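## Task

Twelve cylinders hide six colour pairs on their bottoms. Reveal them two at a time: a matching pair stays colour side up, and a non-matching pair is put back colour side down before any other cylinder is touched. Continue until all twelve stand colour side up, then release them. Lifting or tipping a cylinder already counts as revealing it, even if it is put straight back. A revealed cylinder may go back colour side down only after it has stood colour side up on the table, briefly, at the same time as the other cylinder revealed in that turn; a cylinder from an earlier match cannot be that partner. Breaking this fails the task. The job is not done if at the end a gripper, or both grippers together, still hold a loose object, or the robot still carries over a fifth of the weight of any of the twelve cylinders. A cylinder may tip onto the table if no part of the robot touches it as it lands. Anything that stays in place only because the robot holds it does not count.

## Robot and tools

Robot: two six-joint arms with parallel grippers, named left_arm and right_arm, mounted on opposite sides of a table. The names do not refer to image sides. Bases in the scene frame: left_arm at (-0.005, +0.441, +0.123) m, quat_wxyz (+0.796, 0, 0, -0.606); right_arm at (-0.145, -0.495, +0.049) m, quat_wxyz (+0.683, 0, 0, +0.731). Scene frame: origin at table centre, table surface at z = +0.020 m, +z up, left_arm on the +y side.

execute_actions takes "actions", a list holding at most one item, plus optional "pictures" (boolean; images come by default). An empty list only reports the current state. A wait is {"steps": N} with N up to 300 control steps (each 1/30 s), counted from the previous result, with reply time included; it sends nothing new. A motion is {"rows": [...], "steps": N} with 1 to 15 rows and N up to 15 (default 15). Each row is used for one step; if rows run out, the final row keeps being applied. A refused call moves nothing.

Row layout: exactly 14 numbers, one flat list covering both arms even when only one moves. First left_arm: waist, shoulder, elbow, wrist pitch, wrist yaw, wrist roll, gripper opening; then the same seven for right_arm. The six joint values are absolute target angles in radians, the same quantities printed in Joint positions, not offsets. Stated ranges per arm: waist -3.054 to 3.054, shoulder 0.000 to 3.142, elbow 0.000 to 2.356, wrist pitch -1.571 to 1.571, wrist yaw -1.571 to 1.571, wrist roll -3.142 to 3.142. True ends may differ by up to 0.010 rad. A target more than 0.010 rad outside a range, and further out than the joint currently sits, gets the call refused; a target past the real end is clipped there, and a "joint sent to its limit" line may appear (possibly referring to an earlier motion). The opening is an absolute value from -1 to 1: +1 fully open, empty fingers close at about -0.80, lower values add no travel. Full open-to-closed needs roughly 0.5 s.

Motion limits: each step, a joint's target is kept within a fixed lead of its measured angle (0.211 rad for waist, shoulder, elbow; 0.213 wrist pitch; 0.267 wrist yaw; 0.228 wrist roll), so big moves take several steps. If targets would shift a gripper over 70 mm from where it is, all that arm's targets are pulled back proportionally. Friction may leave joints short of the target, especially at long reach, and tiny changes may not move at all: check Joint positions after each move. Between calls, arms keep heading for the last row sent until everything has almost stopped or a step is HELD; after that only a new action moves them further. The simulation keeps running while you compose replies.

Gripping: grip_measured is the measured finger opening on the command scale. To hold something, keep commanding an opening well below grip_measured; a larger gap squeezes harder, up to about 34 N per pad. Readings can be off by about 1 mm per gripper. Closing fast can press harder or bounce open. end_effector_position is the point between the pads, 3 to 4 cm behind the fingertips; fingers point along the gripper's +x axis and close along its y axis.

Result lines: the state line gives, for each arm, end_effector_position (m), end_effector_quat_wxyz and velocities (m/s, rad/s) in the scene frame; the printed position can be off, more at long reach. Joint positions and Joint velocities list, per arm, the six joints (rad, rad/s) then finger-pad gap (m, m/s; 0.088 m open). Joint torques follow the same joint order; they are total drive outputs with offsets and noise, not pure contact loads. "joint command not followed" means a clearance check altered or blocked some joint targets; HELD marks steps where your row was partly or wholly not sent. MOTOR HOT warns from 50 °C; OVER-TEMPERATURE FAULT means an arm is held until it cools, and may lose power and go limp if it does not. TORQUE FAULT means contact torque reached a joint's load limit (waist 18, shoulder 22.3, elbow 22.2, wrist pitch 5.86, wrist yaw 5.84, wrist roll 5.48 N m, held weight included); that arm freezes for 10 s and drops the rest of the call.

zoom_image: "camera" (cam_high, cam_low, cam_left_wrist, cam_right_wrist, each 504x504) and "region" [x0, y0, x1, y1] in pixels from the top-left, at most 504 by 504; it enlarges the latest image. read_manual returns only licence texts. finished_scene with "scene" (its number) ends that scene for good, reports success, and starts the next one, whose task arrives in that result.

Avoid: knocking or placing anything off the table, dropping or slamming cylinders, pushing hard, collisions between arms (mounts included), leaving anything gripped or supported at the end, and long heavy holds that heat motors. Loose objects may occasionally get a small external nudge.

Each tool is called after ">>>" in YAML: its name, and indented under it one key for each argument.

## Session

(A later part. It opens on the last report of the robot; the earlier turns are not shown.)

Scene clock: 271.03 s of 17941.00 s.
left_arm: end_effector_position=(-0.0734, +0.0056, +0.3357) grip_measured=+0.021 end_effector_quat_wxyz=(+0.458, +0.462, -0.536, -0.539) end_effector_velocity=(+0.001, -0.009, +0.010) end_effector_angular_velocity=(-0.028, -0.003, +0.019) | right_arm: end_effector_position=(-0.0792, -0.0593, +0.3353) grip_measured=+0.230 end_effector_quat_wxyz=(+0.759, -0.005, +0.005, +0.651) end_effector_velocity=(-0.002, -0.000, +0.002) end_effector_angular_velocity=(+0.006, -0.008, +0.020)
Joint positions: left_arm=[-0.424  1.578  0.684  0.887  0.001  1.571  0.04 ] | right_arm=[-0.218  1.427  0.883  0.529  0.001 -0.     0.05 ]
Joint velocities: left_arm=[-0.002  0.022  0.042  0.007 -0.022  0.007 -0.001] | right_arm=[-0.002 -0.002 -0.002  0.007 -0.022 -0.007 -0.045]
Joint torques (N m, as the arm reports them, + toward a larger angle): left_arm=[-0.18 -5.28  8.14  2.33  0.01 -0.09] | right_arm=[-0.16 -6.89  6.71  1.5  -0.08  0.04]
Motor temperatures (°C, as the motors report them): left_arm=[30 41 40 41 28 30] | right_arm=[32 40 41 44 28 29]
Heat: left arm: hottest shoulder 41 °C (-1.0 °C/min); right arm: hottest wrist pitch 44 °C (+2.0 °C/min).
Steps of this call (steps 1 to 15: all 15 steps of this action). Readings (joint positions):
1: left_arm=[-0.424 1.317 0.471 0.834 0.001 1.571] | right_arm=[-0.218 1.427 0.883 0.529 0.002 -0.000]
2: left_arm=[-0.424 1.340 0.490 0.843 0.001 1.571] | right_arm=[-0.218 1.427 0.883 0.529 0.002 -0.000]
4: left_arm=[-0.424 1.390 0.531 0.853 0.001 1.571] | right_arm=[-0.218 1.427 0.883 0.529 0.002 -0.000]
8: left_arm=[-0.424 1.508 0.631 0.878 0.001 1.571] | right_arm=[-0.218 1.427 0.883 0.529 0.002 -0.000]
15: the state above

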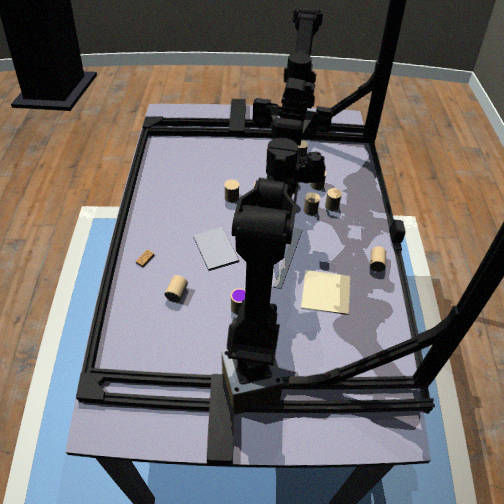

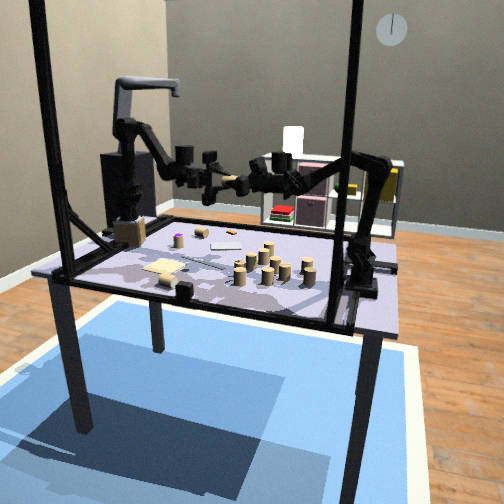

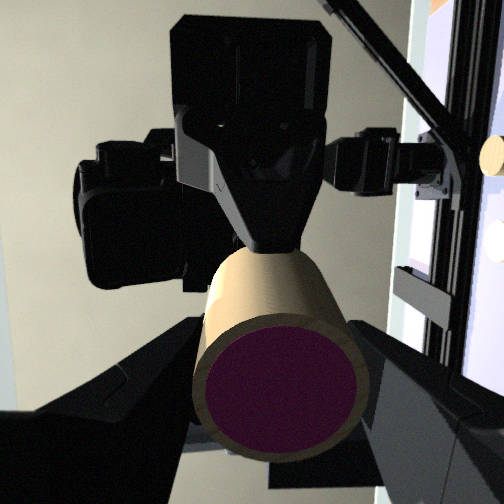

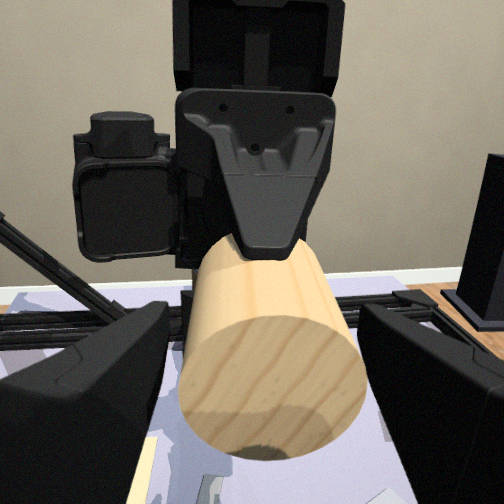

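>>> execute_actions:
  actions:
    - {"rows":[[-0.426,1.585,0.698,0.892,0,1.571,-0.3,-0.22,1.424,0.875,0.53,0,0,0.05],[-0.426,1.585,0.698,0.892,0,1.571,-0.3,-0.22,1.424,0.875,0.53,0,0,-0.3],[-0.426,1.585,0.698,0.892,0,1.571,-0.3,-0.22,1.424,0.875,0.53,0,0,-0.3],[-0.426,1.585,0.698,0.892,0,1.571,-0.3,-0.22,1.424,0.875,0.53,0,0,-0.3],[-0.426,1.585,0.698,0.892,0,1.571,-0.3,-0.22,1.424,0.875,0.53,0,0,-0.3],[-0.426,1.585,0.698,0.892,0,1.571,0.5,-0.22,1.424,0.875,0.53,0,0,-0.3],[-0.426,1.585,0.698,0.892,0,1.571,0.5,-0.22,1.424,0.875,0.53,0,0,-0.3],[-0.426,1.585,0.698,0.892,0,1.571,0.5,-0.22,1.424,0.875,0.53,0,0,-0.3],[-0.426,1.585,0.698,0.892,0,1.571,0.5,-0.22,1.424,0.875,0.53,0,0,-0.3],[-0.426,1.585,0.698,0.892,0,1.571,0.5,-0.22,1.424,0.875,0.53,0,0,-0.3],[-0.426,1.47,0.6,0.872,0,1.571,0.5,-0.22,1.424,0.875,0.53,0,0,-0.3],[-0.426,1.47,0.6,0.872,0,1.571,0.5,-0.22,1.424,0.875,0.53,0,0,-0.3],[-0.426,1.47,0.6,0.872,0,1.571,0.5,-0.22,1.424,0.875,0.53,0,0,-0.3],[-0.426,1.31,0.47,0.84,0,1.571,0.5,-0.22,1.424,0.875,0.53,0,0,-0.3]],"steps":15}
  pictures: false

>>> execute_actions:
  actions:
    - {"rows":[[-0.426,1.25,0.44,0.84,0,1.571,0.5,-0.22,1.424,0.875,0.53,0,0,-0.3],[-0.426,1.22,0.43,0.84,0,1.571,0.5,-0.22,1.424,0.875,0.53,0,0,-0.3],[-0.15,1.25,0.6,-0.83,0,1.571,0.5,0.35,1.4,1.1,-1.144,0,0,-0.3]],"steps":15}
  pictures: false

>>> execute_actions:
  actions:
    - {"rows":[[-0.15,1.28,0.65,-0.83,0,1.571,0.5,0.35,1.4,1.1,-1.144,0,0,-0.3],[-0.15,1.28,0.65,-0.83,0,1.571,0.5,0.35,1.4,1.1,-1.144,0,0,-0.3],[-0.15,1.28,0.65,-0.83,0,1.571,0.5,0.35,1.4,1.1,-1.144,0,0,-0.3],[-0.15,1.28,0.65,-0.83,0,1.571,0.5,0.35,1.4,1.1,-1.144,0,0,-0.3],[-0.15,1.28,0.65,-0.83,0,1.571,0.5,0.35,1.4,1.1,-1.144,0,0,-0.3],[-0.15,1.28,0.65,-0.83,0,1.571,0.5,0.35,1.4,1.1,-1.144,0,0,-0.3],[-0.15,1.28,0.65,-0.83,0,1.571,0.5,0.35,1.4,1.1,-1.144,0,0,-0.3],[-0.15,1.28,0.65,-0.83,0,1.571,0.5,0.35,1.4,1.1,-1.144,0,0,-0.3],[-0.15,1.28,0.65,-0.83,0,1.571,0.5,0.35,1.4,1.1,-1.144,0,0,-0.3],[-0.15,1.28,0.65,-0.83,0,1.571,0.5,0.35,1.4,1.1,-1.144,0,0,-0.3],[-0.15,1.491,0.75,-0.83,0,1.571,0.5,0.35,1.589,1.165,-1.144,0,0,-0.3]],"steps":15}
  pictures: false

>>> execute_actions:
  actions:
    - {"rows":[[-0.15,1.491,0.75,-0.83,0,1.571,0.5,0.35,1.589,1.165,-1.144,0,0,-0.3],[-0.15,1.491,0.75,-0.83,0,1.571,0.5,0.35,1.589,1.165,-1.144,0,0,-0.3],[-0.15,1.491,0.75,-0.83,0,1.571,0.5,0.35,1.589,1.165,-1.144,0,0,-0.3],[-0.15,1.555,0.7,-0.72,0,1.571,0.5,0.35,1.615,1.1,-1.055,0,0,-0.3],[-0.15,1.555,0.7,-0.72,0,1.571,0.5,0.35,1.615,1.1,-1.055,0,0,-0.3],[-0.15,1.555,0.7,-0.72,0,1.571,0.5,0.35,1.615,1.1,-1.055,0,0,-0.3],[-0.15,1.62,0.652,-0.605,0,1.571,0.5,0.35,1.645,1.035,-0.96,0,0,-0.3],[-0.15,1.62,0.652,-0.605,0,1.571,0.5,0.35,1.645,1.035,-0.96,0,0,-0.3],[-0.15,1.62,0.652,-0.605,0,1.571,0.5,0.35,1.645,1.035,-0.96,0,0,-0.3],[-0.15,1.665,0.622,-0.53,0,1.571,0.5,0.35,1.665,0.99,-0.895,0,0,-0.3],[-0.15,1.665,0.622,-0.53,0,1.571,0.5,0.35,1.665,0.99,-0.895,0,0,-0.3],[-0.15,1.665,0.622,-0.53,0,1.571,0.5,0.35,1.665,0.99,-0.895,0,0,-0.3],[-0.15,1.693,0.6,-0.485,0,1.571,0.5,0.35,1.677,0.957,-0.855,0,0,-0.3]],"steps":15}
  pictures: false

>>> execute_actions:
  actions:
    - {"rows":[[-0.15,1.693,0.6,-0.485,0,1.571,0.5,0.35,1.677,0.957,-0.855,0,0,-0.3]],"steps":6}

Scene clock: 285.03 s of 17941.00 s.
left_arm: end_effector_position=(-0.0682, +0.0393, +0.3390) grip_measured=+0.483 end_effector_quat_wxyz=(+0.458, +0.462, -0.536, -0.539) end_effector_velocity=(+0.057, +0.365, -0.006) end_effector_angular_velocity=(-0.001, +0.008, +0.005) | right_arm: end_effector_position=(-0.0794, -0.0594, +0.3347) grip_measured=+0.003 end_effector_quat_wxyz=(+0.758, -0.005, +0.006, +0.652) end_effector_velocity=(-0.000, -0.001, -0.002) end_effector_angular_velocity=(-0.004, +0.023, +0.005)
Joint positions: left_arm=[-0.425  1.432  0.566  0.859 -0.     1.571  0.063] | right_arm=[-0.218  1.426  0.882  0.529  0.001 -0.     0.039]
Joint velocities: left_arm=[-0.002 -1.551 -1.306 -0.242 -0.007 -0.007  0.002] | right_arm=[-0.002 -0.002 -0.002 -0.007 -0.007  0.022 -0.   ]
Joint torques (N m, as the arm reports them, + toward a larger angle): left_arm=[-0.15 -5.23  7.21  2.08  0.05 -0.08] | right_arm=[-0.13 -6.93  6.79  1.51 -0.04  0.04]
Motor temperatures (°C, as the motors report them): left_arm=[30 42 41 43 28 30] | right_arm=[31 40 41 45 28 29]
Heat: left arm: hottest wrist pitch 43 °C (+1.0 °C/min); right arm: hottest wrist pitch 45 °C (+4.0 °C/min).
Steps of this call (steps 1 to 15: the robot went on to your last target; steps 16 to 405: nothing new was sent; steps 406 to 420: all 15 steps of this action). Readings (joint positions):
406: left_arm=[-0.425 1.581 0.689 0.889 0.001 1.571] | right_arm=[-0.218 1.426 0.882 0.529 0.001 -0.000]
407: left_arm=[-0.425 1.581 0.689 0.889 0.001 1.571] | right_arm=[-0.218 1.426 0.882 0.529 0.001 -0.000]
409: left_arm=[-0.425 1.581 0.689 0.889 -0.000 1.571] | right_arm=[-0.218 1.426 0.882 0.529 0.001 -0.000]
413: left_arm=[-0.425 1.581 0.689 0.889 -0.000 1.571] | right_arm=[-0.218 1.426 0.882 0.529 0.001 -0.000]
420: the state above

Scene clock: 285.53 s of 17941.00 s.
left_arm: end_effector_position=(+0.0352, +0.0927, +0.2551) grip_measured=+0.500 end_effector_quat_wxyz=(+0.371, +0.642, -0.298, -0.601) end_effector_velocity=(-0.020, +0.222, -0.340) end_effector_angular_velocity=(+1.845, +0.220, +0.038) | right_arm: end_effector_position=(-0.3065, -0.0996, +0.3000) grip_measured=+0.003 end_effector_quat_wxyz=(+0.543, -0.179, +0.121, +0.811) end_effector_velocity=(-0.260, -0.299, -0.383) end_effector_angular_velocity=(-1.799, -0.704, +0.866)
Joint positions: left_arm=[-0.154  1.253  0.595  0.075 -0.002  1.571  0.063] | right_arm=[ 0.316  1.411  1.087 -0.112 -0.007 -0.     0.039]
Joint velocities: left_arm=[ 0.007  0.002 -0.002 -1.853 -0.022 -0.022  0.   ] | right_arm=[ 0.803 -0.002 -0.007 -1.927 -0.066 -0.007 -0.   ]
Joint torques (N m, as the arm reports them, + toward a larger angle): left_arm=[ 0.2  -4.34  7.96  1.62  0.14 -0.08] | right_arm=[-2.28 -7.86  9.    1.35  0.23  0.04]
Motor temperatures (°C, as the motors report them): left_arm=[30 42 42 43 28 30] | right_arm=[32 40 41 45 28 29]
Heat: left arm: hottest wrist pitch 43 °C (+1.0 °C/min); right arm: hottest wrist pitch 45 °C (+4.0 °C/min).
Steps of this call (steps 1 to 15: all 15 steps of this action). Readings (joint positions):
1: left_arm=[-0.425 1.377 0.525 0.854 -0.000 1.571] | right_arm=[-0.218 1.426 0.882 0.529 0.001 -0.000]
2: left_arm=[-0.425 1.330 0.494 0.849 -0.000 1.571] | right_arm=[-0.218 1.426 0.882 0.529 0.001 -0.000]
4: left_arm=[-0.358 1.279 0.515 0.746 0.017 1.571] | right_arm=[-0.181 1.426 0.926 0.447 0.015 -0.000]
8: left_arm=[-0.180 1.257 0.589 0.515 -0.004 1.571] | right_arm=[-0.005 1.420 1.036 0.271 0.006 -0.000]
15: the state above

Scene clock: 286.03 s of 17941.00 s.
left_arm: end_effector_position=(+0.0212, +0.2176, +0.1511) grip_measured=+0.500 end_effector_quat_wxyz=(+0.060, +0.708, +0.023, -0.704) end_effector_velocity=(-0.021, +0.164, -0.084) end_effector_angular_velocity=(+1.098, +0.138, +0.019) | right_arm: end_effector_position=(-0.2647, -0.2275, +0.1586) grip_measured=+0.003 end_effector_quat_wxyz=(+0.409, -0.553, +0.360, +0.630) end_effector_velocity=(+0.144, -0.319, -0.206) end_effector_angular_velocity=(-2.038, -0.916, +0.018)
Joint positions: left_arm=[-0.152  1.462  0.725 -0.781 -0.002  1.571  0.064] | right_arm=[ 0.35   1.556  1.151 -1.036 -0.002 -0.     0.039]
Joint velocities: left_arm=[-0.002  0.462  0.081 -0.725  0.007 -0.022  0.   ] | right_arm=[-0.002  0.598  0.012 -1.648  0.007 -0.022 -0.001]
Joint torques (N m, as the arm reports them, + toward a larger angle): left_arm=[ 0.19 -4.81  7.81  0.63  0.16 -0.03] | right_arm=[-0.08 -7.88  7.75  0.46  0.02  0.01]
Motor temperatures (°C, as the motors report them): left_arm=[30 42 42 43 28 30] | right_arm=[32 40 41 44 28 29]
Heat: left arm: hottest wrist pitch 43 °C (+1.0 °C/min); right arm: hottest wrist pitch 44 °C (+3.0 °C/min).
Steps of this call (steps 1 to 15: all 15 steps of this action). Readings (joint positions):
1: left_arm=[-0.154 1.256 0.601 0.010 -0.002 1.571] | right_arm=[0.337 1.411 1.087 -0.176 -0.007 -0.000]
2: left_arm=[-0.153 1.262 0.610 -0.054 -0.002 1.571] | right_arm=[0.347 1.411 1.087 -0.238 -0.007 -0.000]
4: left_arm=[-0.153 1.271 0.628 -0.175 -0.002 1.571] | right_arm=[0.350 1.411 1.087 -0.361 -0.004 -0.000]
8: left_arm=[-0.153 1.273 0.641 -0.424 -0.002 1.571] | right_arm=[0.350 1.411 1.087 -0.611 -0.002 -0.000]
15: the state above

Scene clock: 286.53 s of 17941.00 s.
left_arm: end_effector_position=(+0.0205, +0.2229, +0.0874) grip_measured=+0.500 end_effector_quat_wxyz=(+0.041, +0.707, +0.042, -0.705) end_effector_velocity=(+0.000, +0.032, -0.077) end_effector_angular_velocity=(+0.107, -0.010, +0.010) | right_arm: end_effector_position=(-0.2566, -0.2459, +0.0888) grip_measured=+0.003 end_effector_quat_wxyz=(+0.385, -0.591, +0.385, +0.594) end_effector_velocity=(+0.018, -0.041, -0.091) end_effector_angular_velocity=(-0.148, -0.058, -0.010)
Joint positions: left_arm=[-0.152  1.673  0.616 -0.516 -0.002  1.571  0.064] | right_arm=[ 0.35   1.663  0.979 -0.883 -0.002 -0.     0.039]
Joint velocities: left_arm=[ 0.002  0.252 -0.154  0.3   -0.022 -0.007 -0.   ] | right_arm=[-0.002  0.12  -0.266  0.227 -0.007  0.007 -0.   ]
Joint torques (N m, as the arm reports them, + toward a larger angle): left_arm=[ 0.2  -4.49  4.07  0.59  0.17 -0.03] | right_arm=[-0.03 -6.15  5.52  0.33  0.04  0.01]
Motor temperatures (°C, as the motors report them): left_arm=[30 42 42 42 28 30] | right_arm=[32 40 41 44 28 29]
Heat: left arm: hottest shoulder 42 °C (+0.0 °C/min); right arm: hottest wrist pitch 44 °C (+3.0 °C/min).
Steps of this call (steps 1 to 15: all 15 steps of this action). Readings (joint positions):
1: left_arm=[-0.152 1.472 0.727 -0.799 -0.002 1.571] | right_arm=[0.350 1.571 1.149 -1.078 -0.002 -0.000]
2: left_arm=[-0.152 1.478 0.729 -0.808 -0.002 1.571] | right_arm=[0.350 1.581 1.149 -1.098 -0.002 -0.000]
4: left_arm=[-0.152 1.490 0.731 -0.803 -0.002 1.571] | right_arm=[0.350 1.586 1.144 -1.105 -0.002 -0.000]
8: left_arm=[-0.152 1.560 0.696 -0.676 -0.002 1.571] | right_arm=[0.350 1.604 1.094 -1.016 -0.002 -0.000]
15: the state above

Scene clock: 286.73 s of 17941.00 s.
left_arm: end_effector_position=(+0.0205, +0.2234, +0.0830) grip_measured=+0.500 end_effector_quat_wxyz=(+0.042, +0.707, +0.041, -0.705) end_effector_velocity=(-0.003, -0.005, -0.002) end_effector_angular_velocity=(-0.029, +0.019, +0.005) | right_arm: end_effector_position=(-0.2566, -0.2459, +0.0841) grip_measured=+0.003 end_effector_quat_wxyz=(+0.386, -0.590, +0.385, +0.596) end_effector_velocity=(-0.000, +0.008, +0.000) end_effector_angular_velocity=(+0.036, +0.008, -0.000)
Joint positions: left_arm=[-0.152  1.686  0.605 -0.49  -0.002  1.571  0.064] | right_arm=[ 0.35   1.668  0.964 -0.859 -0.002 -0.     0.039]
Joint velocities: left_arm=[-0.002  0.002 -0.007  0.037  0.022 -0.007  0.   ] | right_arm=[-0.007 -0.002 -0.002  0.037  0.007 -0.007 -0.   ]
Joint torques (N m, as the arm reports them, + toward a larger angle): left_arm=[ 0.27 -3.85  3.8   0.58  0.16 -0.01] | right_arm=[ 0.01 -5.69  4.95  0.2   0.03  0.03]
Motor temperatures (°C, as the motors report them): left_arm=[30 42 41 42 28 30] | right_arm=[32 40 41 44 28 29]
Heat: left arm: hottest shoulder 42 °C (+0.0 °C/min); right arm: hottest wrist pitch 44 °C (+3.0 °C/min).
Steps of this call (steps 1 to 6: all 6 steps of this action). Readings (joint positions):
1: left_arm=[-0.152 1.679 0.612 -0.508 -0.002 1.571] | right_arm=[0.350 1.666 0.972 -0.876 -0.002 -0.000]
2: left_arm=[-0.152 1.682 0.609 -0.502 -0.002 1.571] | right_arm=[0.350 1.668 0.967 -0.871 -0.002 -0.000]
4: left_arm=[-0.152 1.686 0.605 -0.495 -0.002 1.571] | right_arm=[0.350 1.668 0.964 -0.863 -0.002 -0.000]
6: the state above

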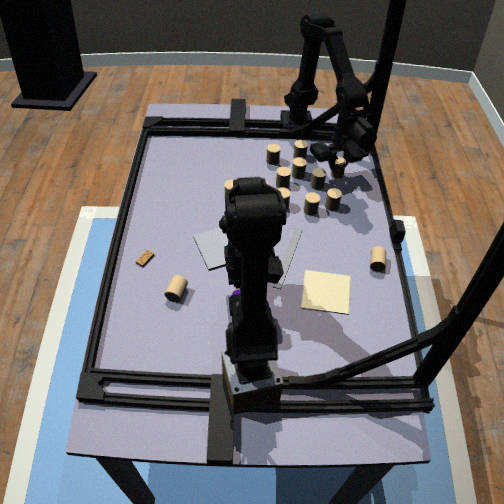

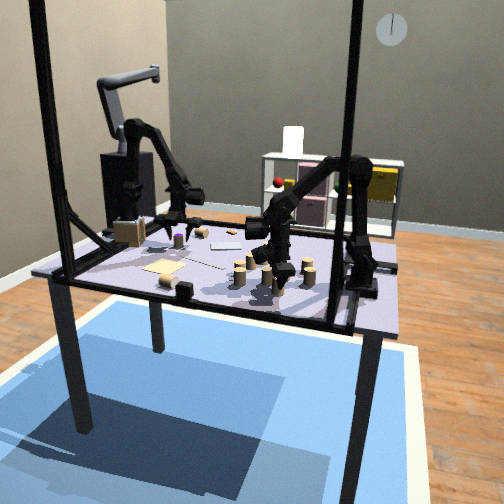

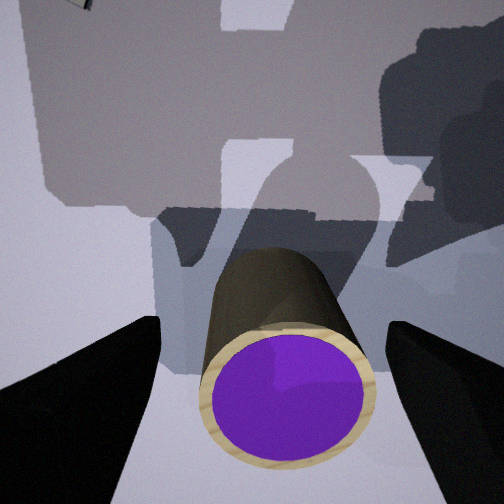

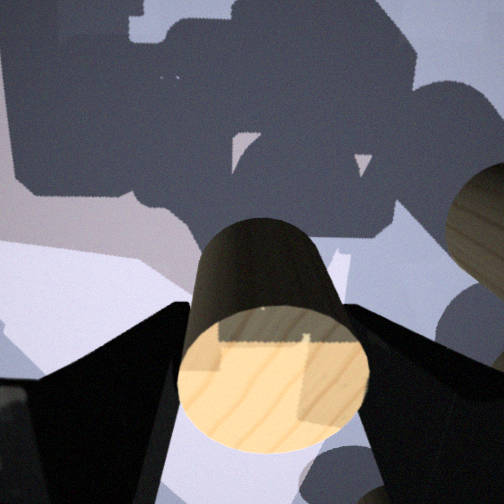

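>>> execute_actions:
  actions:
    - {"rows":[[-0.15,1.693,0.6,-0.485,0,1.571,0.1,0.35,1.68,0.955,-0.853,0,0,0.45],[-0.15,1.693,0.6,-0.485,0,1.571,0.1,0.35,1.68,0.955,-0.853,0,0,0.45],[-0.15,1.693,0.6,-0.485,0,1.571,0.1,0.35,1.68,0.955,-0.853,0,0,0.45],[-0.15,1.693,0.6,-0.485,0,1.571,0.1,0.35,1.68,0.955,-0.853,0,0,0.45],[-0.15,1.693,0.6,-0.485,0,1.571,0,0.35,1.68,0.955,-0.853,0,0,0.45],[-0.15,1.693,0.6,-0.485,0,1.571,-0.3,0.35,1.68,0.955,-0.853,0,0,0.45],[-0.15,1.693,0.6,-0.485,0,1.571,-0.3,0.35,1.645,1.035,-0.96,0,0,0.45],[-0.15,1.693,0.6,-0.485,0,1.571,-0.3,0.35,1.645,1.035,-0.96,0,0,0.45],[-0.15,1.693,0.6,-0.485,0,1.571,-0.3,0.35,1.615,1.1,-1.055,0,0,0.45],[-0.15,1.62,0.652,-0.605,0,1.571,-0.3,0.35,1.615,1.1,-1.055,0,0,0.45],[-0.15,1.62,0.652,-0.605,0,1.571,-0.3,0.35,1.589,1.165,-1.144,0,0,0.45],[-0.15,1.555,0.7,-0.72,0,1.571,-0.3,0.35,1.55,1.2,-1.144,0,0,0.45],[-0.15,1.555,0.7,-0.72,0,1.571,-0.3,0.35,1.48,1.2,-1.1,0,0,0.45],[-0.15,1.45,0.72,-0.72,0,1.571,-0.3,-0.22,1.35,1.1,0.53,0,0,0.5]],"steps":15}
  pictures: false

>>> execute_actions:
  actions:
    - {"rows":[[-0.426,1.2,0.55,0.84,0,1.571,-0.3,-0.22,1.35,1.1,0.53,0,0,0.5]],"steps":15}
  pictures: false

>>> execute_actions:
  actions:
    - {"rows":[[-0.426,1.2,0.42,0.84,0,1.571,-0.3,-0.22,1.424,0.878,0.53,0,0,0.5],[-0.426,1.2,0.42,0.84,0,1.571,-0.3,-0.22,1.424,0.878,0.53,0,0,0.5],[-0.426,1.2,0.42,0.84,0,1.571,-0.3,-0.22,1.424,0.878,0.53,0,0,0.5],[-0.426,1.2,0.42,0.84,0,1.571,-0.3,-0.22,1.424,0.878,0.53,0,0,0.5],[-0.426,1.2,0.42,0.84,0,1.571,-0.3,-0.22,1.424,0.878,0.53,0,0,0.5],[-0.426,1.2,0.42,0.84,0,1.571,-0.3,-0.22,1.424,0.878,0.53,0,0,0.5],[-0.426,1.31,0.47,0.84,0,1.571,-0.3,-0.22,1.424,0.878,0.53,0,0,0.5]],"steps":15}
  pictures: false

>>> execute_actions:
  actions:
    - {"rows":[[-0.426,1.4,0.545,0.86,0,1.571,-0.3,-0.22,1.424,0.878,0.53,0,0,0.5],[-0.426,1.4,0.545,0.86,0,1.571,-0.3,-0.22,1.424,0.878,0.53,0,0,0.5],[-0.426,1.4,0.545,0.86,0,1.571,-0.3,-0.22,1.424,0.878,0.53,0,0,0.5],[-0.426,1.49,0.62,0.876,0,1.571,-0.3,-0.22,1.424,0.878,0.53,0,0,0.5],[-0.426,1.49,0.62,0.876,0,1.571,-0.3,-0.22,1.424,0.878,0.53,0,0,0.5],[-0.426,1.49,0.62,0.876,0,1.571,-0.3,-0.22,1.424,0.878,0.53,0,0,0.5],[-0.426,1.585,0.698,0.892,0,1.571,-0.3,-0.22,1.424,0.878,0.53,0,0,0.5],[-0.426,1.585,0.698,0.892,0,1.571,-0.3,-0.22,1.424,0.878,0.53,0,0,0.5],[-0.426,1.585,0.698,0.892,0,1.571,-0.3,-0.22,1.424,0.878,0.53,0,0,0.5],[-0.426,1.585,0.698,0.892,0,1.571,-0.3,-0.22,1.424,0.878,0.53,0,0,0.5],[-0.426,1.585,0.698,0.892,0,1.571,-0.3,-0.22,1.424,0.878,0.53,0,0,0.5],[-0.426,1.585,0.698,0.892,0,1.571,-0.3,-0.22,1.424,0.878,0.53,0,0,0.15]],"steps":15}

Scene clock: 299.60 s of 17941.00 s.
left_arm: end_effector_position=(+0.0209, +0.2203, +0.1239) grip_measured=+0.022 end_effector_quat_wxyz=(+0.049, +0.707, +0.034, -0.705) end_effector_velocity=(+0.020, -0.171, +0.319) end_effector_angular_velocity=(-1.124, -0.125, +0.010) | right_arm: end_effector_position=(-0.2541, -0.2169, +0.1665) grip_measured=+0.470 end_effector_quat_wxyz=(+0.435, -0.518, +0.361, +0.642) end_effector_velocity=(+0.288, +0.444, +0.472) end_effector_angular_velocity=(+2.836, +0.999, -1.399)
Joint positions: left_arm=[-0.152  1.547  0.676 -0.68  -0.002  1.571  0.04 ] | right_arm=[ 0.297  1.513  1.13  -0.983 -0.014  0.     0.062]
Joint velocities: left_arm=[ 0.002 -1.17   0.408 -0.447  0.007 -0.007 -0.   ] | right_arm=[-1.389 -1.463 -0.017  1.56   0.081 -0.007  0.019]
Joint torques (N m, as the arm reports them, + toward a larger angle): left_arm=[ 0.19 -4.93  6.74  0.52  0.17 -0.03] | right_arm=[-1.92 -7.49  4.55 -0.06  0.3   0.  ]
Motor temperatures (°C, as the motors report them): left_arm=[30 42 40 40 28 30] | right_arm=[32 40 40 43 28 29]
Heat: left arm: hottest shoulder 42 °C (+1.0 °C/min); right arm: hottest wrist pitch 43 °C (+1.0 °C/min).
Steps of this call (steps 1 to 15: the robot went on to your last target; steps 16 to 371: nothing new was sent; steps 372 to 386: all 15 steps of this action). Readings (joint positions):
372: left_arm=[-0.152 1.687 0.604 -0.487 -0.002 1.571] | right_arm=[0.350 1.670 0.963 -0.857 -0.002 -0.000]
373: left_arm=[-0.152 1.687 0.604 -0.487 -0.002 1.571] | right_arm=[0.350 1.670 0.963 -0.856 -0.002 -0.000]
375: left_arm=[-0.152 1.687 0.604 -0.487 -0.002 1.571] | right_arm=[0.350 1.670 0.963 -0.855 -0.002 -0.000]
379: left_arm=[-0.152 1.688 0.604 -0.488 -0.002 1.571] | right_arm=[0.350 1.670 0.985 -0.907 -0.002 -0.000]
386: the state above

Scene clock: 300.10 s of 17941.00 s.
left_arm: end_effector_position=(-0.0601, +0.0884, +0.2817) grip_measured=+0.022 end_effector_quat_wxyz=(+0.336, +0.563, -0.427, -0.623) end_effector_velocity=(-0.026, -0.160, +0.359) end_effector_angular_velocity=(-1.789, +0.274, +0.011) | right_arm: end_effector_position=(-0.0823, -0.0769, +0.3307) grip_measured=+0.500 end_effector_quat_wxyz=(+0.747, -0.115, +0.134, +0.641) end_effector_velocity=(+0.018, +0.134, +0.384) end_effector_angular_velocity=(+1.838, -0.275, +0.021)
Joint positions: left_arm=[-0.423  1.211  0.556  0.227  0.002  1.57   0.04 ] | right_arm=[-0.217  1.366  1.108 -0.097  0.003 -0.     0.063]
Joint velocities: left_arm=[-0.012 -0.007 -0.007  1.81  -0.022 -0.007  0.   ] | right_arm=[-0.002 -0.022 -0.002  1.839 -0.022 -0.007 -0.   ]
Joint torques (N m, as the arm reports them, + toward a larger angle): left_arm=[-0.22 -4.92  6.77  2.27  0.01 -0.08] | right_arm=[-0.22 -7.99  6.94  1.59 -0.13  0.02]
Motor temperatures (°C, as the motors report them): left_arm=[30 42 40 40 28 30] | right_arm=[32 40 40 43 28 29]
Heat: left arm: hottest shoulder 42 °C (+0.0 °C/min); right arm: hottest wrist pitch 43 °C (+1.0 °C/min).
Steps of this call (steps 1 to 15: all 15 steps of this action). Readings (joint positions):
1: left_arm=[-0.171 1.495 0.667 -0.643 -0.013 1.571] | right_arm=[0.247 1.469 1.130 -0.933 -0.009 0.000]
2: left_arm=[-0.227 1.433 0.638 -0.559 -0.016 1.571] | right_arm=[0.193 1.432 1.130 -0.882 -0.006 0.000]
4: left_arm=[-0.343 1.319 0.593 -0.451 -0.001 1.571] | right_arm=[0.082 1.386 1.128 -0.766 -0.005 0.000]
8: left_arm=[-0.415 1.225 0.565 -0.202 0.002 1.571] | right_arm=[-0.134 1.368 1.118 -0.531 0.001 0.000]
15: the state above

Scene clock: 300.60 s of 17941.00 s.
left_arm: end_effector_position=(-0.0636, +0.0688, +0.3350) grip_measured=+0.021 end_effector_quat_wxyz=(+0.455, +0.464, -0.534, -0.541) end_effector_velocity=(-0.003, -0.005, -0.006) end_effector_angular_velocity=(-0.016, +0.010, -0.010) | right_arm: end_effector_position=(-0.0796, -0.0597, +0.3303) grip_measured=+0.500 end_effector_quat_wxyz=(+0.759, -0.010, +0.012, +0.651) end_effector_velocity=(+0.004, -0.002, +0.002) end_effector_angular_velocity=(+0.016, -0.010, -0.014)
Joint positions: left_arm=[-0.424  1.303  0.461  0.827  0.002  1.571  0.04 ] | right_arm=[-0.217  1.427  0.877  0.518  0.003 -0.     0.063]
Joint velocities: left_arm=[-0.002  0.056 -0.007  0.081  0.007 -0.007 -0.   ] | right_arm=[-0.007 -0.002 -0.007  0.022  0.007 -0.007  0.   ]
Joint torques (N m, as the arm reports them, + toward a larger angle): left_arm=[-0.22 -3.81  8.04  2.38 -0.01 -0.09] | right_arm=[-0.24 -6.91  7.7   1.73 -0.1   0.03]
Motor temperatures (°C, as the motors report them): left_arm=[30 42 40 41 28 30] | right_arm=[32 40 40 43 28 29]
Heat: left arm: hottest shoulder 42 °C (+0.0 °C/min); right arm: hottest wrist pitch 43 °C (+1.0 °C/min).
Steps of this call (steps 1 to 15: all 15 steps of this action). Readings (joint positions):
1: left_arm=[-0.423 1.210 0.537 0.303 0.002 1.570] | right_arm=[-0.217 1.368 1.086 -0.021 0.003 -0.000]
2: left_arm=[-0.423 1.203 0.513 0.370 0.002 1.570] | right_arm=[-0.217 1.367 1.049 0.047 0.003 -0.000]
4: left_arm=[-0.424 1.198 0.462 0.481 0.002 1.570] | right_arm=[-0.217 1.377 0.969 0.159 0.003 -0.000]
8: left_arm=[-0.424 1.246 0.436 0.719 0.002 1.570] | right_arm=[-0.217 1.435 0.876 0.384 0.003 -0.000]
15: the state above

Scene clock: 301.10 s of 17941.00 s.
left_arm: end_effector_position=(-0.0734, +0.0056, +0.3352) grip_measured=+0.021 end_effector_quat_wxyz=(+0.457, +0.462, -0.535, -0.540) end_effector_velocity=(-0.004, -0.009, +0.017) end_effector_angular_velocity=(-0.047, +0.030, -0.010) | right_arm: end_effector_position=(-0.0797, -0.0597, +0.3327) grip_measured=+0.230 end_effector_quat_wxyz=(+0.759, -0.007, +0.008, +0.652) end_effector_velocity=(-0.002, -0.000, +0.005) end_effector_angular_velocity=(+0.021, -0.010, +0.010)
Joint positions: left_arm=[-0.424  1.578  0.683  0.886  0.002  1.571  0.04 ] | right_arm=[-0.217  1.426  0.877  0.529  0.002 -0.     0.05 ]
Joint velocities: left_arm=[-0.002  0.017  0.046  0.022  0.007 -0.022 -0.   ] | right_arm=[ 0.002 -0.002 -0.002  0.022 -0.007 -0.007 -0.046]
Joint torques (N m, as the arm reports them, + toward a larger angle): left_arm=[-0.17 -5.35  8.21  2.39 -0.02 -0.08] | right_arm=[-0.27 -6.93  7.54  1.51 -0.11  0.03]
Motor temperatures (°C, as the motors report them): left_arm=[30 42 40 41 28 30] | right_arm=[32 40 40 43 28 29]
Heat: left arm: hottest shoulder 42 °C (+0.0 °C/min); right arm: hottest wrist pitch 43 °C (+1.0 °C/min).
Steps of this call (steps 1 to 15: all 15 steps of this action). Readings (joint positions):
1: left_arm=[-0.424 1.317 0.470 0.833 0.002 1.571] | right_arm=[-0.217 1.427 0.877 0.519 0.003 -0.000]
2: left_arm=[-0.424 1.340 0.488 0.842 0.002 1.571] | right_arm=[-0.217 1.426 0.877 0.521 0.003 -0.000]
4: left_arm=[-0.424 1.389 0.530 0.852 0.002 1.571] | right_arm=[-0.217 1.426 0.877 0.527 0.003 -0.000]
8: left_arm=[-0.424 1.507 0.630 0.877 0.002 1.571] | right_arm=[-0.217 1.426 0.877 0.528 0.003 -0.000]
15: the state above

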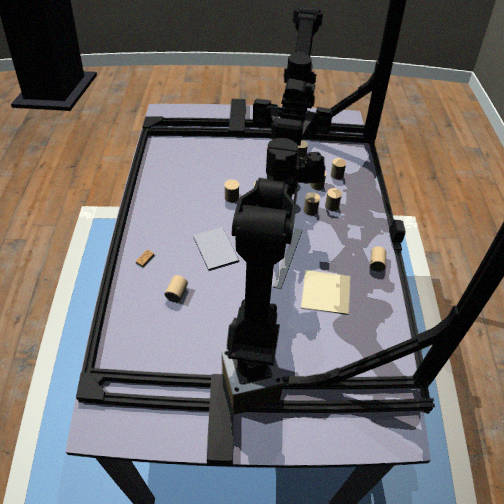

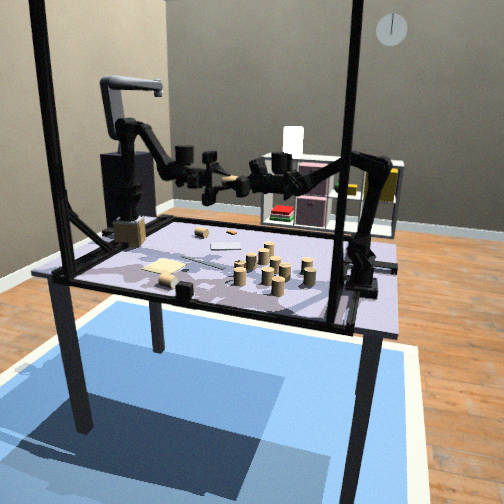

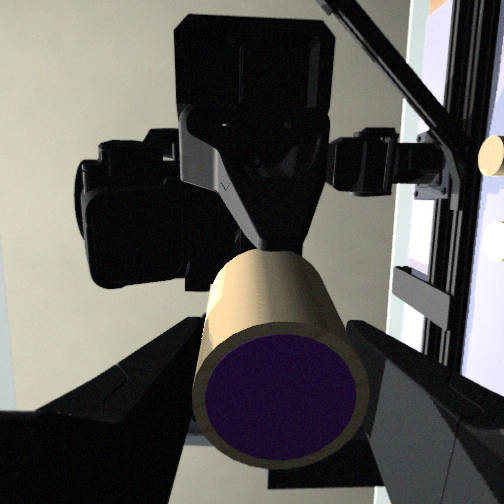

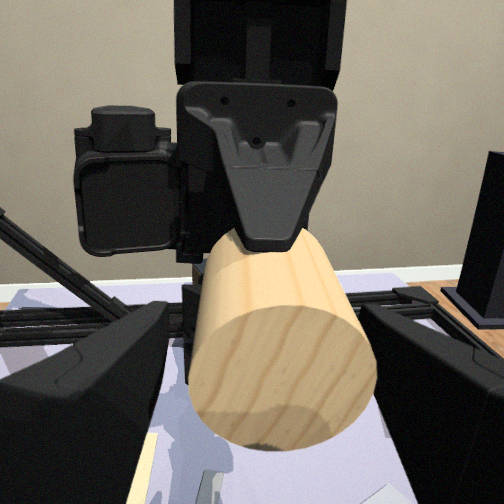

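>>> execute_actions:
  actions:
    - {"rows":[[-0.426,1.585,0.698,0.892,0,1.571,-0.3,-0.22,1.424,0.878,0.53,0,0,0.05],[-0.426,1.585,0.698,0.892,0,1.571,-0.3,-0.22,1.424,0.878,0.53,0,0,-0.3],[-0.426,1.585,0.698,0.892,0,1.571,-0.3,-0.22,1.424,0.878,0.53,0,0,-0.3],[-0.426,1.585,0.698,0.892,0,1.571,-0.3,-0.22,1.424,0.878,0.53,0,0,-0.3],[-0.426,1.585,0.698,0.892,0,1.571,-0.3,-0.22,1.424,0.878,0.53,0,0,-0.3],[-0.426,1.585,0.698,0.892,0,1.571,0.5,-0.22,1.424,0.878,0.53,0,0,-0.3],[-0.426,1.585,0.698,0.892,0,1.571,0.5,-0.22,1.424,0.878,0.53,0,0,-0.3],[-0.426,1.585,0.698,0.892,0,1.571,0.5,-0.22,1.424,0.878,0.53,0,0,-0.3],[-0.426,1.585,0.698,0.892,0,1.571,0.5,-0.22,1.424,0.878,0.53,0,0,-0.3],[-0.426,1.585,0.698,0.892,0,1.571,0.5,-0.22,1.424,0.878,0.53,0,0,-0.3],[-0.426,1.47,0.6,0.872,0,1.571,0.5,-0.22,1.424,0.878,0.53,0,0,-0.3],[-0.426,1.47,0.6,0.872,0,1.571,0.5,-0.22,1.424,0.878,0.53,0,0,-0.3],[-0.426,1.47,0.6,0.872,0,1.571,0.5,-0.22,1.424,0.878,0.53,0,0,-0.3],[-0.426,1.31,0.47,0.84,0,1.571,0.5,-0.22,1.424,0.878,0.53,0,0,-0.3]],"steps":15}
  pictures: false

>>> execute_actions:
  actions:
    - {"rows":[[-0.426,1.25,0.44,0.84,0,1.571,0.5,-0.22,1.424,0.878,0.53,0,0,-0.3],[-0.426,1.2,0.42,0.84,0,1.571,0.5,-0.22,1.424,0.878,0.53,0,0,-0.3],[-0.426,1.2,0.42,0.84,0,1.571,0.5,-0.85,1.4,1.1,-1.145,0,0,-0.3]],"steps":15}
  pictures: false

>>> execute_actions:
  actions:
    - {"rows":[[-0.426,1.2,0.42,0.84,0,1.571,0.5,-0.85,1.4,1.1,-1.145,0,0,-0.3],[-0.426,1.2,0.42,0.84,0,1.571,0.5,-0.85,1.4,1.1,-1.145,0,0,-0.3],[-0.426,1.2,0.42,0.84,0,1.571,0.5,-0.85,1.4,1.1,-1.145,0,0,-0.3],[-0.426,1.2,0.42,0.84,0,1.571,0.5,-0.85,1.4,1.1,-1.145,0,0,-0.3],[-0.426,1.2,0.42,0.84,0,1.571,0.5,-0.85,1.4,1.1,-1.145,0,0,-0.3],[-0.426,1.2,0.42,0.84,0,1.571,0.5,-0.85,1.4,1.1,-1.145,0,0,-0.3],[-0.426,1.2,0.42,0.84,0,1.571,0.5,-0.85,1.4,1.1,-1.145,0,0,-0.3],[-0.426,1.2,0.42,0.84,0,1.571,0.5,-0.85,1.4,1.1,-1.145,0,0,-0.3],[-0.426,1.2,0.42,0.84,0,1.571,0.5,-0.85,1.4,1.1,-1.145,0,0,-0.3],[-0.426,1.2,0.42,0.84,0,1.571,0.5,-0.85,1.4,1.1,-1.145,0,0,-0.3],[-0.426,1.2,0.42,0.84,0,1.571,0.5,-0.85,1.54,1.113,-1.145,0,0,-0.3]],"steps":15}
  pictures: false

>>> execute_actions:
  actions:
    - {"rows":[[-0.426,1.2,0.42,0.84,0,1.571,0.5,-0.85,1.54,1.113,-1.145,0,0,-0.3],[-0.426,1.2,0.42,0.84,0,1.571,0.5,-0.85,1.54,1.113,-1.145,0,0,-0.3],[-0.426,1.2,0.42,0.84,0,1.571,0.5,-0.85,1.54,1.113,-1.145,0,0,-0.3],[-0.426,1.2,0.42,0.84,0,1.571,0.5,-0.85,1.567,1.048,-1.052,0,0,-0.3],[-0.426,1.2,0.42,0.84,0,1.571,0.5,-0.85,1.567,1.048,-1.052,0,0,-0.3],[-0.426,1.2,0.42,0.84,0,1.571,0.5,-0.85,1.567,1.048,-1.052,0,0,-0.3],[-0.426,1.2,0.42,0.84,0,1.571,0.5,-0.85,1.597,0.982,-0.957,0,0,-0.3],[-0.426,1.2,0.42,0.84,0,1.571,0.5,-0.85,1.597,0.982,-0.957,0,0,-0.3],[-0.426,1.2,0.42,0.84,0,1.571,0.5,-0.85,1.597,0.982,-0.957,0,0,-0.3],[-0.426,1.2,0.42,0.84,0,1.571,0.5,-0.85,1.618,0.936,-0.89,0,0,-0.3],[-0.426,1.2,0.42,0.84,0,1.571,0.5,-0.85,1.618,0.936,-0.89,0,0,-0.3],[-0.426,1.2,0.42,0.84,0,1.571,0.5,-0.85,1.618,0.936,-0.89,0,0,-0.3],[-0.426,1.2,0.42,0.84,0,1.571,0.5,-0.85,1.632,0.902,-0.846,0,0,-0.3]],"steps":15}
  pictures: false

>>> execute_actions:
  actions:
    - {"rows":[[-0.426,1.2,0.42,0.84,0,1.571,0.5,-0.85,1.632,0.902,-0.846,0,0,-0.3],[-0.426,1.2,0.42,0.84,0,1.571,0.5,-0.85,1.632,0.902,-0.846,0,0,-0.3],[-0.426,1.2,0.42,0.84,0,1.571,0.5,-0.85,1.632,0.902,-0.846,0,0,-0.3],[-0.426,1.2,0.42,0.84,0,1.571,0.5,-0.85,1.632,0.902,-0.846,0,0,-0.3],[-0.426,1.2,0.42,0.84,0,1.571,0.5,-0.85,1.632,0.902,-0.846,0,0,-0.3],[-0.426,1.2,0.42,0.84,0,1.571,0.5,-0.85,1.632,0.902,-0.846,0,0,-0.3],[-0.426,1.2,0.42,0.84,0,1.571,0.5,-0.85,1.632,0.902,-0.846,0,0,0.45],[-0.426,1.2,0.42,0.84,0,1.571,0.5,-0.85,1.632,0.902,-0.846,0,0,0.45],[-0.426,1.2,0.42,0.84,0,1.571,0.5,-0.85,1.632,0.902,-0.846,0,0,0.45],[-0.426,1.2,0.42,0.84,0,1.571,0.5,-0.85,1.632,0.902,-0.846,0,0,0.45],[-0.426,1.2,0.42,0.84,0,1.571,0.5,-0.85,1.632,0.902,-0.846,0,0,0.45],[-0.426,1.2,0.42,0.84,0,1.571,0.5,-0.85,1.632,0.902,-0.846,0,0,0.45],[-0.426,1.2,0.42,0.84,0,1.571,0.5,-0.85,1.597,0.982,-0.957,0,0,0.45],[-0.426,1.2,0.42,0.84,0,1.571,0.5,-0.85,1.597,0.982,-0.957,0,0,0.45],[-0.426,1.2,0.42,0.84,0,1.571,0.5,-0.85,1.567,1.048,-1.052,0,0,0.45]],"steps":15}
  pictures: false

>>> execute_actions:
  actions:
    - {"rows":[[-0.426,1.2,0.42,0.84,0,1.571,0.5,-0.85,1.567,1.048,-1.052,0,0,0.45],[-0.426,1.2,0.42,0.84,0,1.571,0.5,-0.85,1.52,1.1,-1.145,0,0,0.45],[-0.426,1.2,0.42,0.84,0,1.571,0.5,-0.85,1.5,1.1,-1.145,0,0,0.45],[-0.426,1.2,0.42,0.84,0,1.571,0.5,-0.85,1.45,1.06,-1.16,0,0,0.45],[-0.426,1.2,0.42,0.84,0,1.571,0.5,-0.475,1.354,0.955,-1.169,0,0,0.45]],"steps":15}
  pictures: false

>>> execute_actions:
  actions:
    - {"steps":8}

Scene clock: 329.80 s of 17941.00 s.
left_arm: end_effector_position=(-0.0688, +0.0395, +0.3392) grip_measured=+0.483 end_effector_quat_wxyz=(+0.457, +0.461, -0.536, -0.539) end_effector_velocity=(+0.059, +0.361, -0.004) end_effector_angular_velocity=(-0.004, +0.023, +0.010) | right_arm: end_effector_position=(-0.0785, -0.0600, +0.3330) grip_measured=+0.003 end_effector_quat_wxyz=(+0.759, -0.007, +0.007, +0.651) end_effector_velocity=(+0.002, -0.001, -0.002) end_effector_angular_velocity=(-0.011, -0.021, -0.009)
Joint positions: left_arm=[-0.426  1.431  0.566  0.859  0.001  1.571  0.063] | right_arm=[-0.22   1.426  0.877  0.529  0.002 -0.     0.039]
Joint velocities: left_arm=[ 0.002 -1.541 -1.292 -0.242 -0.007 -0.022  0.003] | right_arm=[-0.002 -0.002 -0.002 -0.007  0.007 -0.022 -0.   ]
Joint torques (N m, as the arm reports them, + toward a larger angle): left_arm=[ 0.01 -5.12  7.07  2.1  -0.02 -0.12] | right_arm=[-0.07 -6.85  7.61  1.54 -0.09  0.03]
Motor temperatures (°C, as the motors report them): left_arm=[30 43 42 44 28 30] | right_arm=[32 40 41 44 28 29]
Heat: left arm: hottest wrist pitch 44 °C (+3.0 °C/min); right arm: hottest wrist pitch 44 °C (+0.0 °C/min).
Steps of this call (steps 1 to 15: the robot went on to your last target; steps 16 to 846: nothing new was sent; steps 847 to 861: all 15 steps of this action). Readings (joint positions):
847: left_arm=[-0.424 1.582 0.690 0.888 0.001 1.571] | right_arm=[-0.218 1.426 0.877 0.529 0.002 -0.000]
848: left_arm=[-0.424 1.582 0.690 0.888 0.002 1.571] | right_arm=[-0.218 1.426 0.877 0.529 0.002 -0.000]
850: left_arm=[-0.426 1.582 0.690 0.888 0.001 1.571] | right_arm=[-0.219 1.426 0.877 0.529 0.002 -0.000]
854: left_arm=[-0.426 1.582 0.690 0.889 0.001 1.571] | right_arm=[-0.220 1.426 0.877 0.529 0.002 -0.000]
861: the state above

Scene clock: 330.30 s of 17941.00 s.
left_arm: end_effector_position=(-0.0617, +0.0846, +0.3568) grip_measured=+0.500 end_effector_quat_wxyz=(+0.475, +0.443, -0.551, -0.524) end_effector_velocity=(+0.001, +0.002, +0.003) end_effector_angular_velocity=(-0.008, -0.006, +0.005) | right_arm: end_effector_position=(+0.1324, -0.1693, +0.3020) grip_measured=+0.004 end_effector_quat_wxyz=(+0.888, -0.088, +0.190, +0.409) end_effector_velocity=(+0.300, -0.481, -0.373) end_effector_angular_velocity=(-1.482, +1.194, -1.321)
Joint positions: left_arm=[-0.426  1.208  0.427  0.841  0.001  1.571  0.063] | right_arm=[-0.773  1.411  1.085 -0.096  0.002 -0.     0.039]
Joint velocities: left_arm=[-0.002 -0.017 -0.002 -0.007 -0.007  0.007  0.   ] | right_arm=[-1.223 -0.007  0.017 -1.927  0.11  -0.007 -0.   ]
Joint torques (N m, as the arm reports them, + toward a larger angle): left_arm=[-0.04 -4.25  6.23  1.94 -0.01 -0.09] | right_arm=[ 1.35 -7.96  9.    1.32 -0.18  0.03]
Motor temperatures (°C, as the motors report them): left_arm=[30 43 42 44 28 30] | right_arm=[32 40 41 44 28 29]
Heat: left arm: hottest wrist pitch 44 °C (+3.0 °C/min); right arm: hottest wrist pitch 44 °C (+0.0 °C/min).
Steps of this call (steps 1 to 15: all 15 steps of this action). Readings (joint positions):
1: left_arm=[-0.426 1.378 0.526 0.854 0.001 1.571] | right_arm=[-0.220 1.426 0.877 0.529 0.002 -0.000]
2: left_arm=[-0.426 1.327 0.493 0.848 0.001 1.571] | right_arm=[-0.220 1.426 0.877 0.529 0.002 -0.000]
4: left_arm=[-0.426 1.254 0.453 0.846 0.001 1.571] | right_arm=[-0.258 1.426 0.923 0.445 -0.015 -0.000]
8: left_arm=[-0.426 1.212 0.436 0.844 0.001 1.571] | right_arm=[-0.434 1.420 1.036 0.269 -0.006 -0.000]
15: the state above

Scene clock: 330.80 s of 17941.00 s.
left_arm: end_effector_position=(-0.0617, +0.0848, +0.3572) grip_measured=+0.500 end_effector_quat_wxyz=(+0.475, +0.442, -0.552, -0.523) end_effector_velocity=(+0.000, -0.000, -0.003) end_effector_angular_velocity=(+0.018, +0.005, +0.004) | right_arm: end_effector_position=(+0.0541, -0.2947, +0.1575) grip_measured=+0.004 end_effector_quat_wxyz=(+0.695, -0.254, +0.608, +0.289) end_effector_velocity=(-0.267, -0.265, -0.197) end_effector_angular_velocity=(-1.573, +1.594, -0.007)
Joint positions: left_arm=[-0.426  1.207  0.427  0.841  0.001  1.571  0.063] | right_arm=[-0.85   1.515  1.106 -1.029  0.002 -0.     0.039]
Joint velocities: left_arm=[-0.002 -0.002  0.002 -0.022 -0.007 -0.007  0.   ] | right_arm=[-0.002  0.501 -0.061 -1.678 -0.022  0.007 -0.   ]
Joint torques (N m, as the arm reports them, + toward a larger angle): left_arm=[-0.03 -4.22  6.26  1.92 -0.01 -0.09] | right_arm=[ 0.   -7.37  7.54  0.63 -0.13  0.03]
Motor temperatures (°C, as the motors report them): left_arm=[30 43 42 44 28 30] | right_arm=[32 40 41 44 28 29]
Heat: left arm: hottest wrist pitch 44 °C (+3.0 °C/min); right arm: hottest wrist pitch 44 °C (+0.0 °C/min).
Steps of this call (steps 1 to 15: all 15 steps of this action). Readings (joint positions):
1: left_arm=[-0.426 1.208 0.427 0.841 0.001 1.571] | right_arm=[-0.808 1.411 1.085 -0.159 0.006 -0.000]
2: left_arm=[-0.426 1.207 0.427 0.841 0.001 1.571] | right_arm=[-0.832 1.411 1.085 -0.221 0.007 -0.000]
4: left_arm=[-0.426 1.207 0.427 0.841 0.001 1.571] | right_arm=[-0.850 1.411 1.085 -0.348 0.006 -0.000]
8: left_arm=[-0.426 1.207 0.427 0.841 0.001 1.571] | right_arm=[-0.850 1.411 1.086 -0.599 0.002 -0.000]
15: the state above

Scene clock: 331.30 s of 17941.00 s.
left_arm: end_effector_position=(-0.0617, +0.0848, +0.3572) grip_measured=+0.500 end_effector_quat_wxyz=(+0.475, +0.442, -0.552, -0.523) end_effector_velocity=(-0.001, +0.001, -0.004) end_effector_angular_velocity=(+0.013, +0.006, -0.000) | right_arm: end_effector_position=(+0.0377, -0.3112, +0.0876) grip_measured=+0.003 end_effector_quat_wxyz=(+0.654, -0.272, +0.652, +0.271) end_effector_velocity=(-0.030, -0.030, -0.093) end_effector_angular_velocity=(-0.107, +0.117, +0.005)
Joint positions: left_arm=[-0.426  1.207  0.427  0.841  0.001  1.571  0.063] | right_arm=[-0.85   1.618  0.924 -0.875  0.002 -0.     0.039]
Joint velocities: left_arm=[-0.007 -0.002 -0.007 -0.007 -0.007 -0.007 -0.   ] | right_arm=[-0.002  0.139 -0.261  0.242 -0.007 -0.007  0.   ]
Joint torques (N m, as the arm reports them, + toward a larger angle): left_arm=[-0.02 -4.26  6.25  1.91 -0.01 -0.08] | right_arm=[-0.02 -5.91  5.6   0.32 -0.11  0.04]
Motor temperatures (°C, as the motors report them): left_arm=[30 43 42 44 28 30] | right_arm=[32 40 41 44 28 29]
Heat: left arm: hottest wrist pitch 44 °C (+3.0 °C/min); right arm: hottest wrist pitch 44 °C (+0.0 °C/min).
Steps of this call (steps 1 to 15: all 15 steps of this action). Readings (joint positions):
1: left_arm=[-0.426 1.207 0.427 0.841 0.001 1.571] | right_arm=[-0.850 1.527 1.103 -1.071 0.002 -0.000]
2: left_arm=[-0.426 1.207 0.427 0.841 0.001 1.571] | right_arm=[-0.850 1.534 1.101 -1.094 0.002 -0.000]
4: left_arm=[-0.426 1.207 0.427 0.841 0.001 1.571] | right_arm=[-0.850 1.537 1.095 -1.101 0.002 -0.000]
8: left_arm=[-0.426 1.207 0.427 0.841 0.001 1.571] | right_arm=[-0.850 1.557 1.042 -1.015 0.002 -0.000]
15: the state above

Scene clock: 331.80 s of 17941.00 s.
left_arm: end_effector_position=(-0.0617, +0.0848, +0.3572) grip_measured=+0.500 end_effector_quat_wxyz=(+0.475, +0.442, -0.552, -0.523) end_effector_velocity=(+0.000, +0.001, +0.003) end_effector_angular_velocity=(-0.011, +0.010, +0.004) | right_arm: end_effector_position=(+0.0339, -0.3150, +0.0936) grip_measured=+0.425 end_effector_quat_wxyz=(+0.641, -0.277, +0.664, +0.266) end_effector_velocity=(-0.054, -0.059, +0.236) end_effector_angular_velocity=(-0.447, +0.434, +0.000)
Joint positions: left_arm=[-0.426  1.207  0.427  0.841  0.001  1.571  0.063] | right_arm=[-0.85   1.619  0.951 -0.94   0.002 -0.     0.06 ]
Joint velocities: left_arm=[-0.002 -0.007 -0.002  0.007 -0.007 -0.007  0.   ] | right_arm=[-0.007 -0.183  0.813 -1.619  0.007 -0.007  0.012]
Joint torques (N m, as the arm reports them, + toward a larger angle): left_arm=[-0.02 -4.22  6.25  1.92 -0.01 -0.08] | right_arm=[-0.07 -9.97  8.87  0.09 -0.09  0.04]
Motor temperatures (°C, as the motors report them): left_arm=[30 43 42 44 28 30] | right_arm=[32 40 41 44 28 29]
Heat: left arm: hottest wrist pitch 44 °C (+3.0 °C/min); right arm: hottest wrist pitch 44 °C (+0.0 °C/min).
Steps of this call (steps 1 to 15: all 15 steps of this action). Readings (joint positions):
1: left_arm=[-0.426 1.207 0.427 0.841 0.001 1.571] | right_arm=[-0.850 1.621 0.917 -0.868 0.002 -0.000]
2: left_arm=[-0.426 1.207 0.427 0.841 0.001 1.571] | right_arm=[-0.850 1.623 0.912 -0.862 0.002 -0.000]
4: left_arm=[-0.426 1.207 0.427 0.841 0.001 1.571] | right_arm=[-0.850 1.624 0.909 -0.854 0.002 -0.000]
8: left_arm=[-0.426 1.207 0.427 0.841 0.001 1.571] | right_arm=[-0.850 1.624 0.909 -0.849 0.002 -0.000]
15: the state above

Scene clock: 332.30 s of 17941.00 s.
left_arm: end_effector_position=(-0.0617, +0.0848, +0.3572) grip_measured=+0.500 end_effector_quat_wxyz=(+0.475, +0.442, -0.552, -0.523) end_effector_velocity=(+0.000, -0.000, -0.003) end_effector_angular_velocity=(+0.020, +0.019, +0.004) | right_arm: end_effector_position=(-0.0589, -0.2978, +0.1518) grip_measured=+0.450 end_effector_quat_wxyz=(+0.592, -0.385, +0.593, +0.387) end_effector_velocity=(-0.012, +0.001, +0.001) end_effector_angular_velocity=(+0.001, +0.008, +0.054)
Joint positions: left_arm=[-0.426  1.207  0.427  0.841  0.001  1.571  0.063] | right_arm=[-0.483  1.367  0.963 -1.166 -0.003  0.001  0.061]
Joint velocities: left_arm=[-0.002 -0.002  0.002 -0.022 -0.007 -0.022 -0.   ] | right_arm=[ 0.046 -0.012 -0.007 -0.007 -0.007 -0.007  0.   ]
Joint torques (N m, as the arm reports them, + toward a larger angle): left_arm=[-0.04 -4.26  6.23  1.93 -0.02 -0.09] | right_arm=[ 0.17 -6.15  5.45  0.    0.03 -0.03]
Motor temperatures (°C, as the motors report them): left_arm=[30 43 42 44 28 30] | right_arm=[32 40 41 44 28 29]
Heat: left arm: hottest wrist pitch 44 °C (+3.0 °C/min); right arm: hottest wrist pitch 44 °C (+0.0 °C/min).
Steps of this call (steps 1 to 15: all 15 steps of this action). Readings (joint positions):
1: left_arm=[-0.426 1.207 0.427 0.841 0.001 1.571] | right_arm=[-0.850 1.612 0.976 -0.981 0.002 -0.000]
2: left_arm=[-0.426 1.207 0.427 0.841 0.001 1.571] | right_arm=[-0.850 1.596 1.004 -1.016 0.002 -0.000]
4: left_arm=[-0.426 1.207 0.427 0.841 0.001 1.571] | right_arm=[-0.850 1.548 1.049 -1.083 0.002 -0.000]
8: left_arm=[-0.426 1.207 0.427 0.841 0.001 1.571] | right_arm=[-0.651 1.385 0.998 -1.156 0.001 0.000]
15: the state above

Scene clock: 332.57 s of 17941.00 s.
left_arm: end_effector_position=(-0.0617, +0.0848, +0.3572) grip_measured=+0.500 end_effector_quat_wxyz=(+0.475, +0.442, -0.552, -0.523) end_effector_velocity=(+0.000, +0.000, -0.002) end_effector_angular_velocity=(+0.008, +0.007, +0.004) | right_arm: end_effector_position=(-0.0600, -0.2975, +0.1523) grip_measured=+0.450 end_effector_quat_wxyz=(+0.592, -0.386, +0.591, +0.389) end_effector_velocity=(-0.001, +0.002, -0.000) end_effector_angular_velocity=(+0.010, +0.004, +0.010)
Joint positions: left_arm=[-0.426  1.207  0.427  0.841  0.001  1.571  0.063] | right_arm=[-0.478  1.364  0.963 -1.167 -0.002  0.001  0.061]
Joint velocities: left_arm=[-0.002 -0.002 -0.002 -0.007 -0.007 -0.007 -0.   ] | right_arm=[ 0.002 -0.002 -0.002  0.007 -0.007 -0.007 -0.   ]
Joint torques (N m, as the arm reports them, + toward a larger angle): left_arm=[ 0.   -4.23  6.3   1.93 -0.02 -0.09] | right_arm=[ 0.09 -5.82  5.37 -0.02  0.04  0.01]
Motor temperatures (°C, as the motors report them): left_arm=[30 43 42 44 28 30] | right_arm=[32 40 41 44 28 29]
Heat: left arm: hottest wrist pitch 44 °C (+3.0 °C/min); right arm: hottest wrist pitch 44 °C (+0.0 °C/min).
Steps of this call (steps 1 to 8: the robot went on to your last target). Readings (joint positions):
1: left_arm=[-0.426 1.207 0.427 0.841 0.001 1.571] | right_arm=[-0.482 1.367 0.963 -1.166 -0.002 0.001]
2: left_arm=[-0.426 1.207 0.427 0.841 0.001 1.571] | right_arm=[-0.481 1.366 0.963 -1.166 -0.002 0.001]
4: left_arm=[-0.426 1.207 0.427 0.841 0.001 1.571] | right_arm=[-0.479 1.365 0.963 -1.167 -0.002 0.001]
8: the state above

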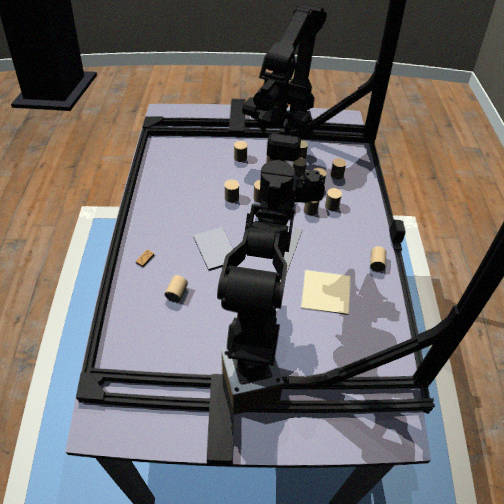

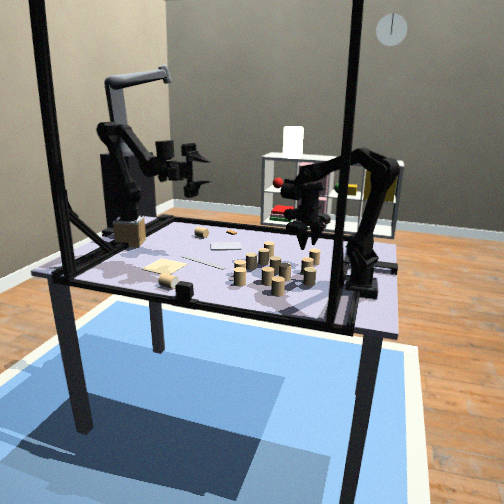

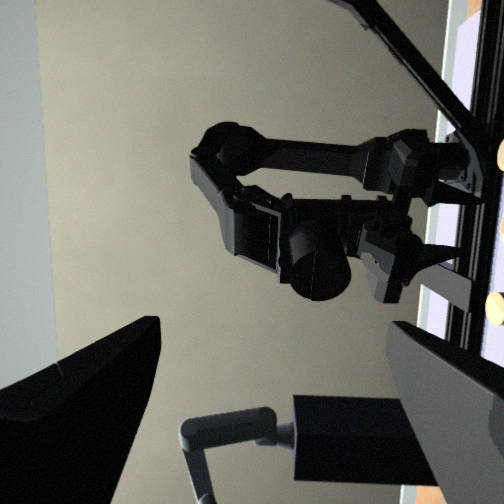

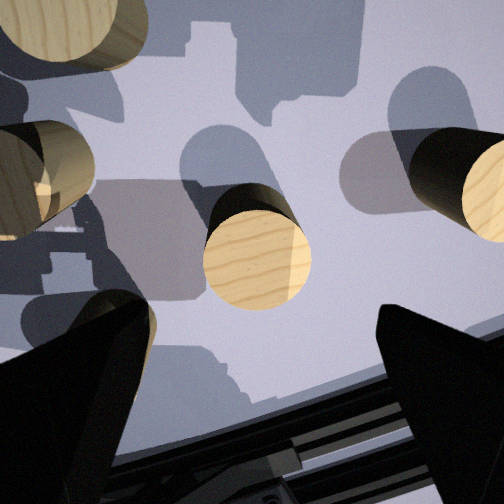

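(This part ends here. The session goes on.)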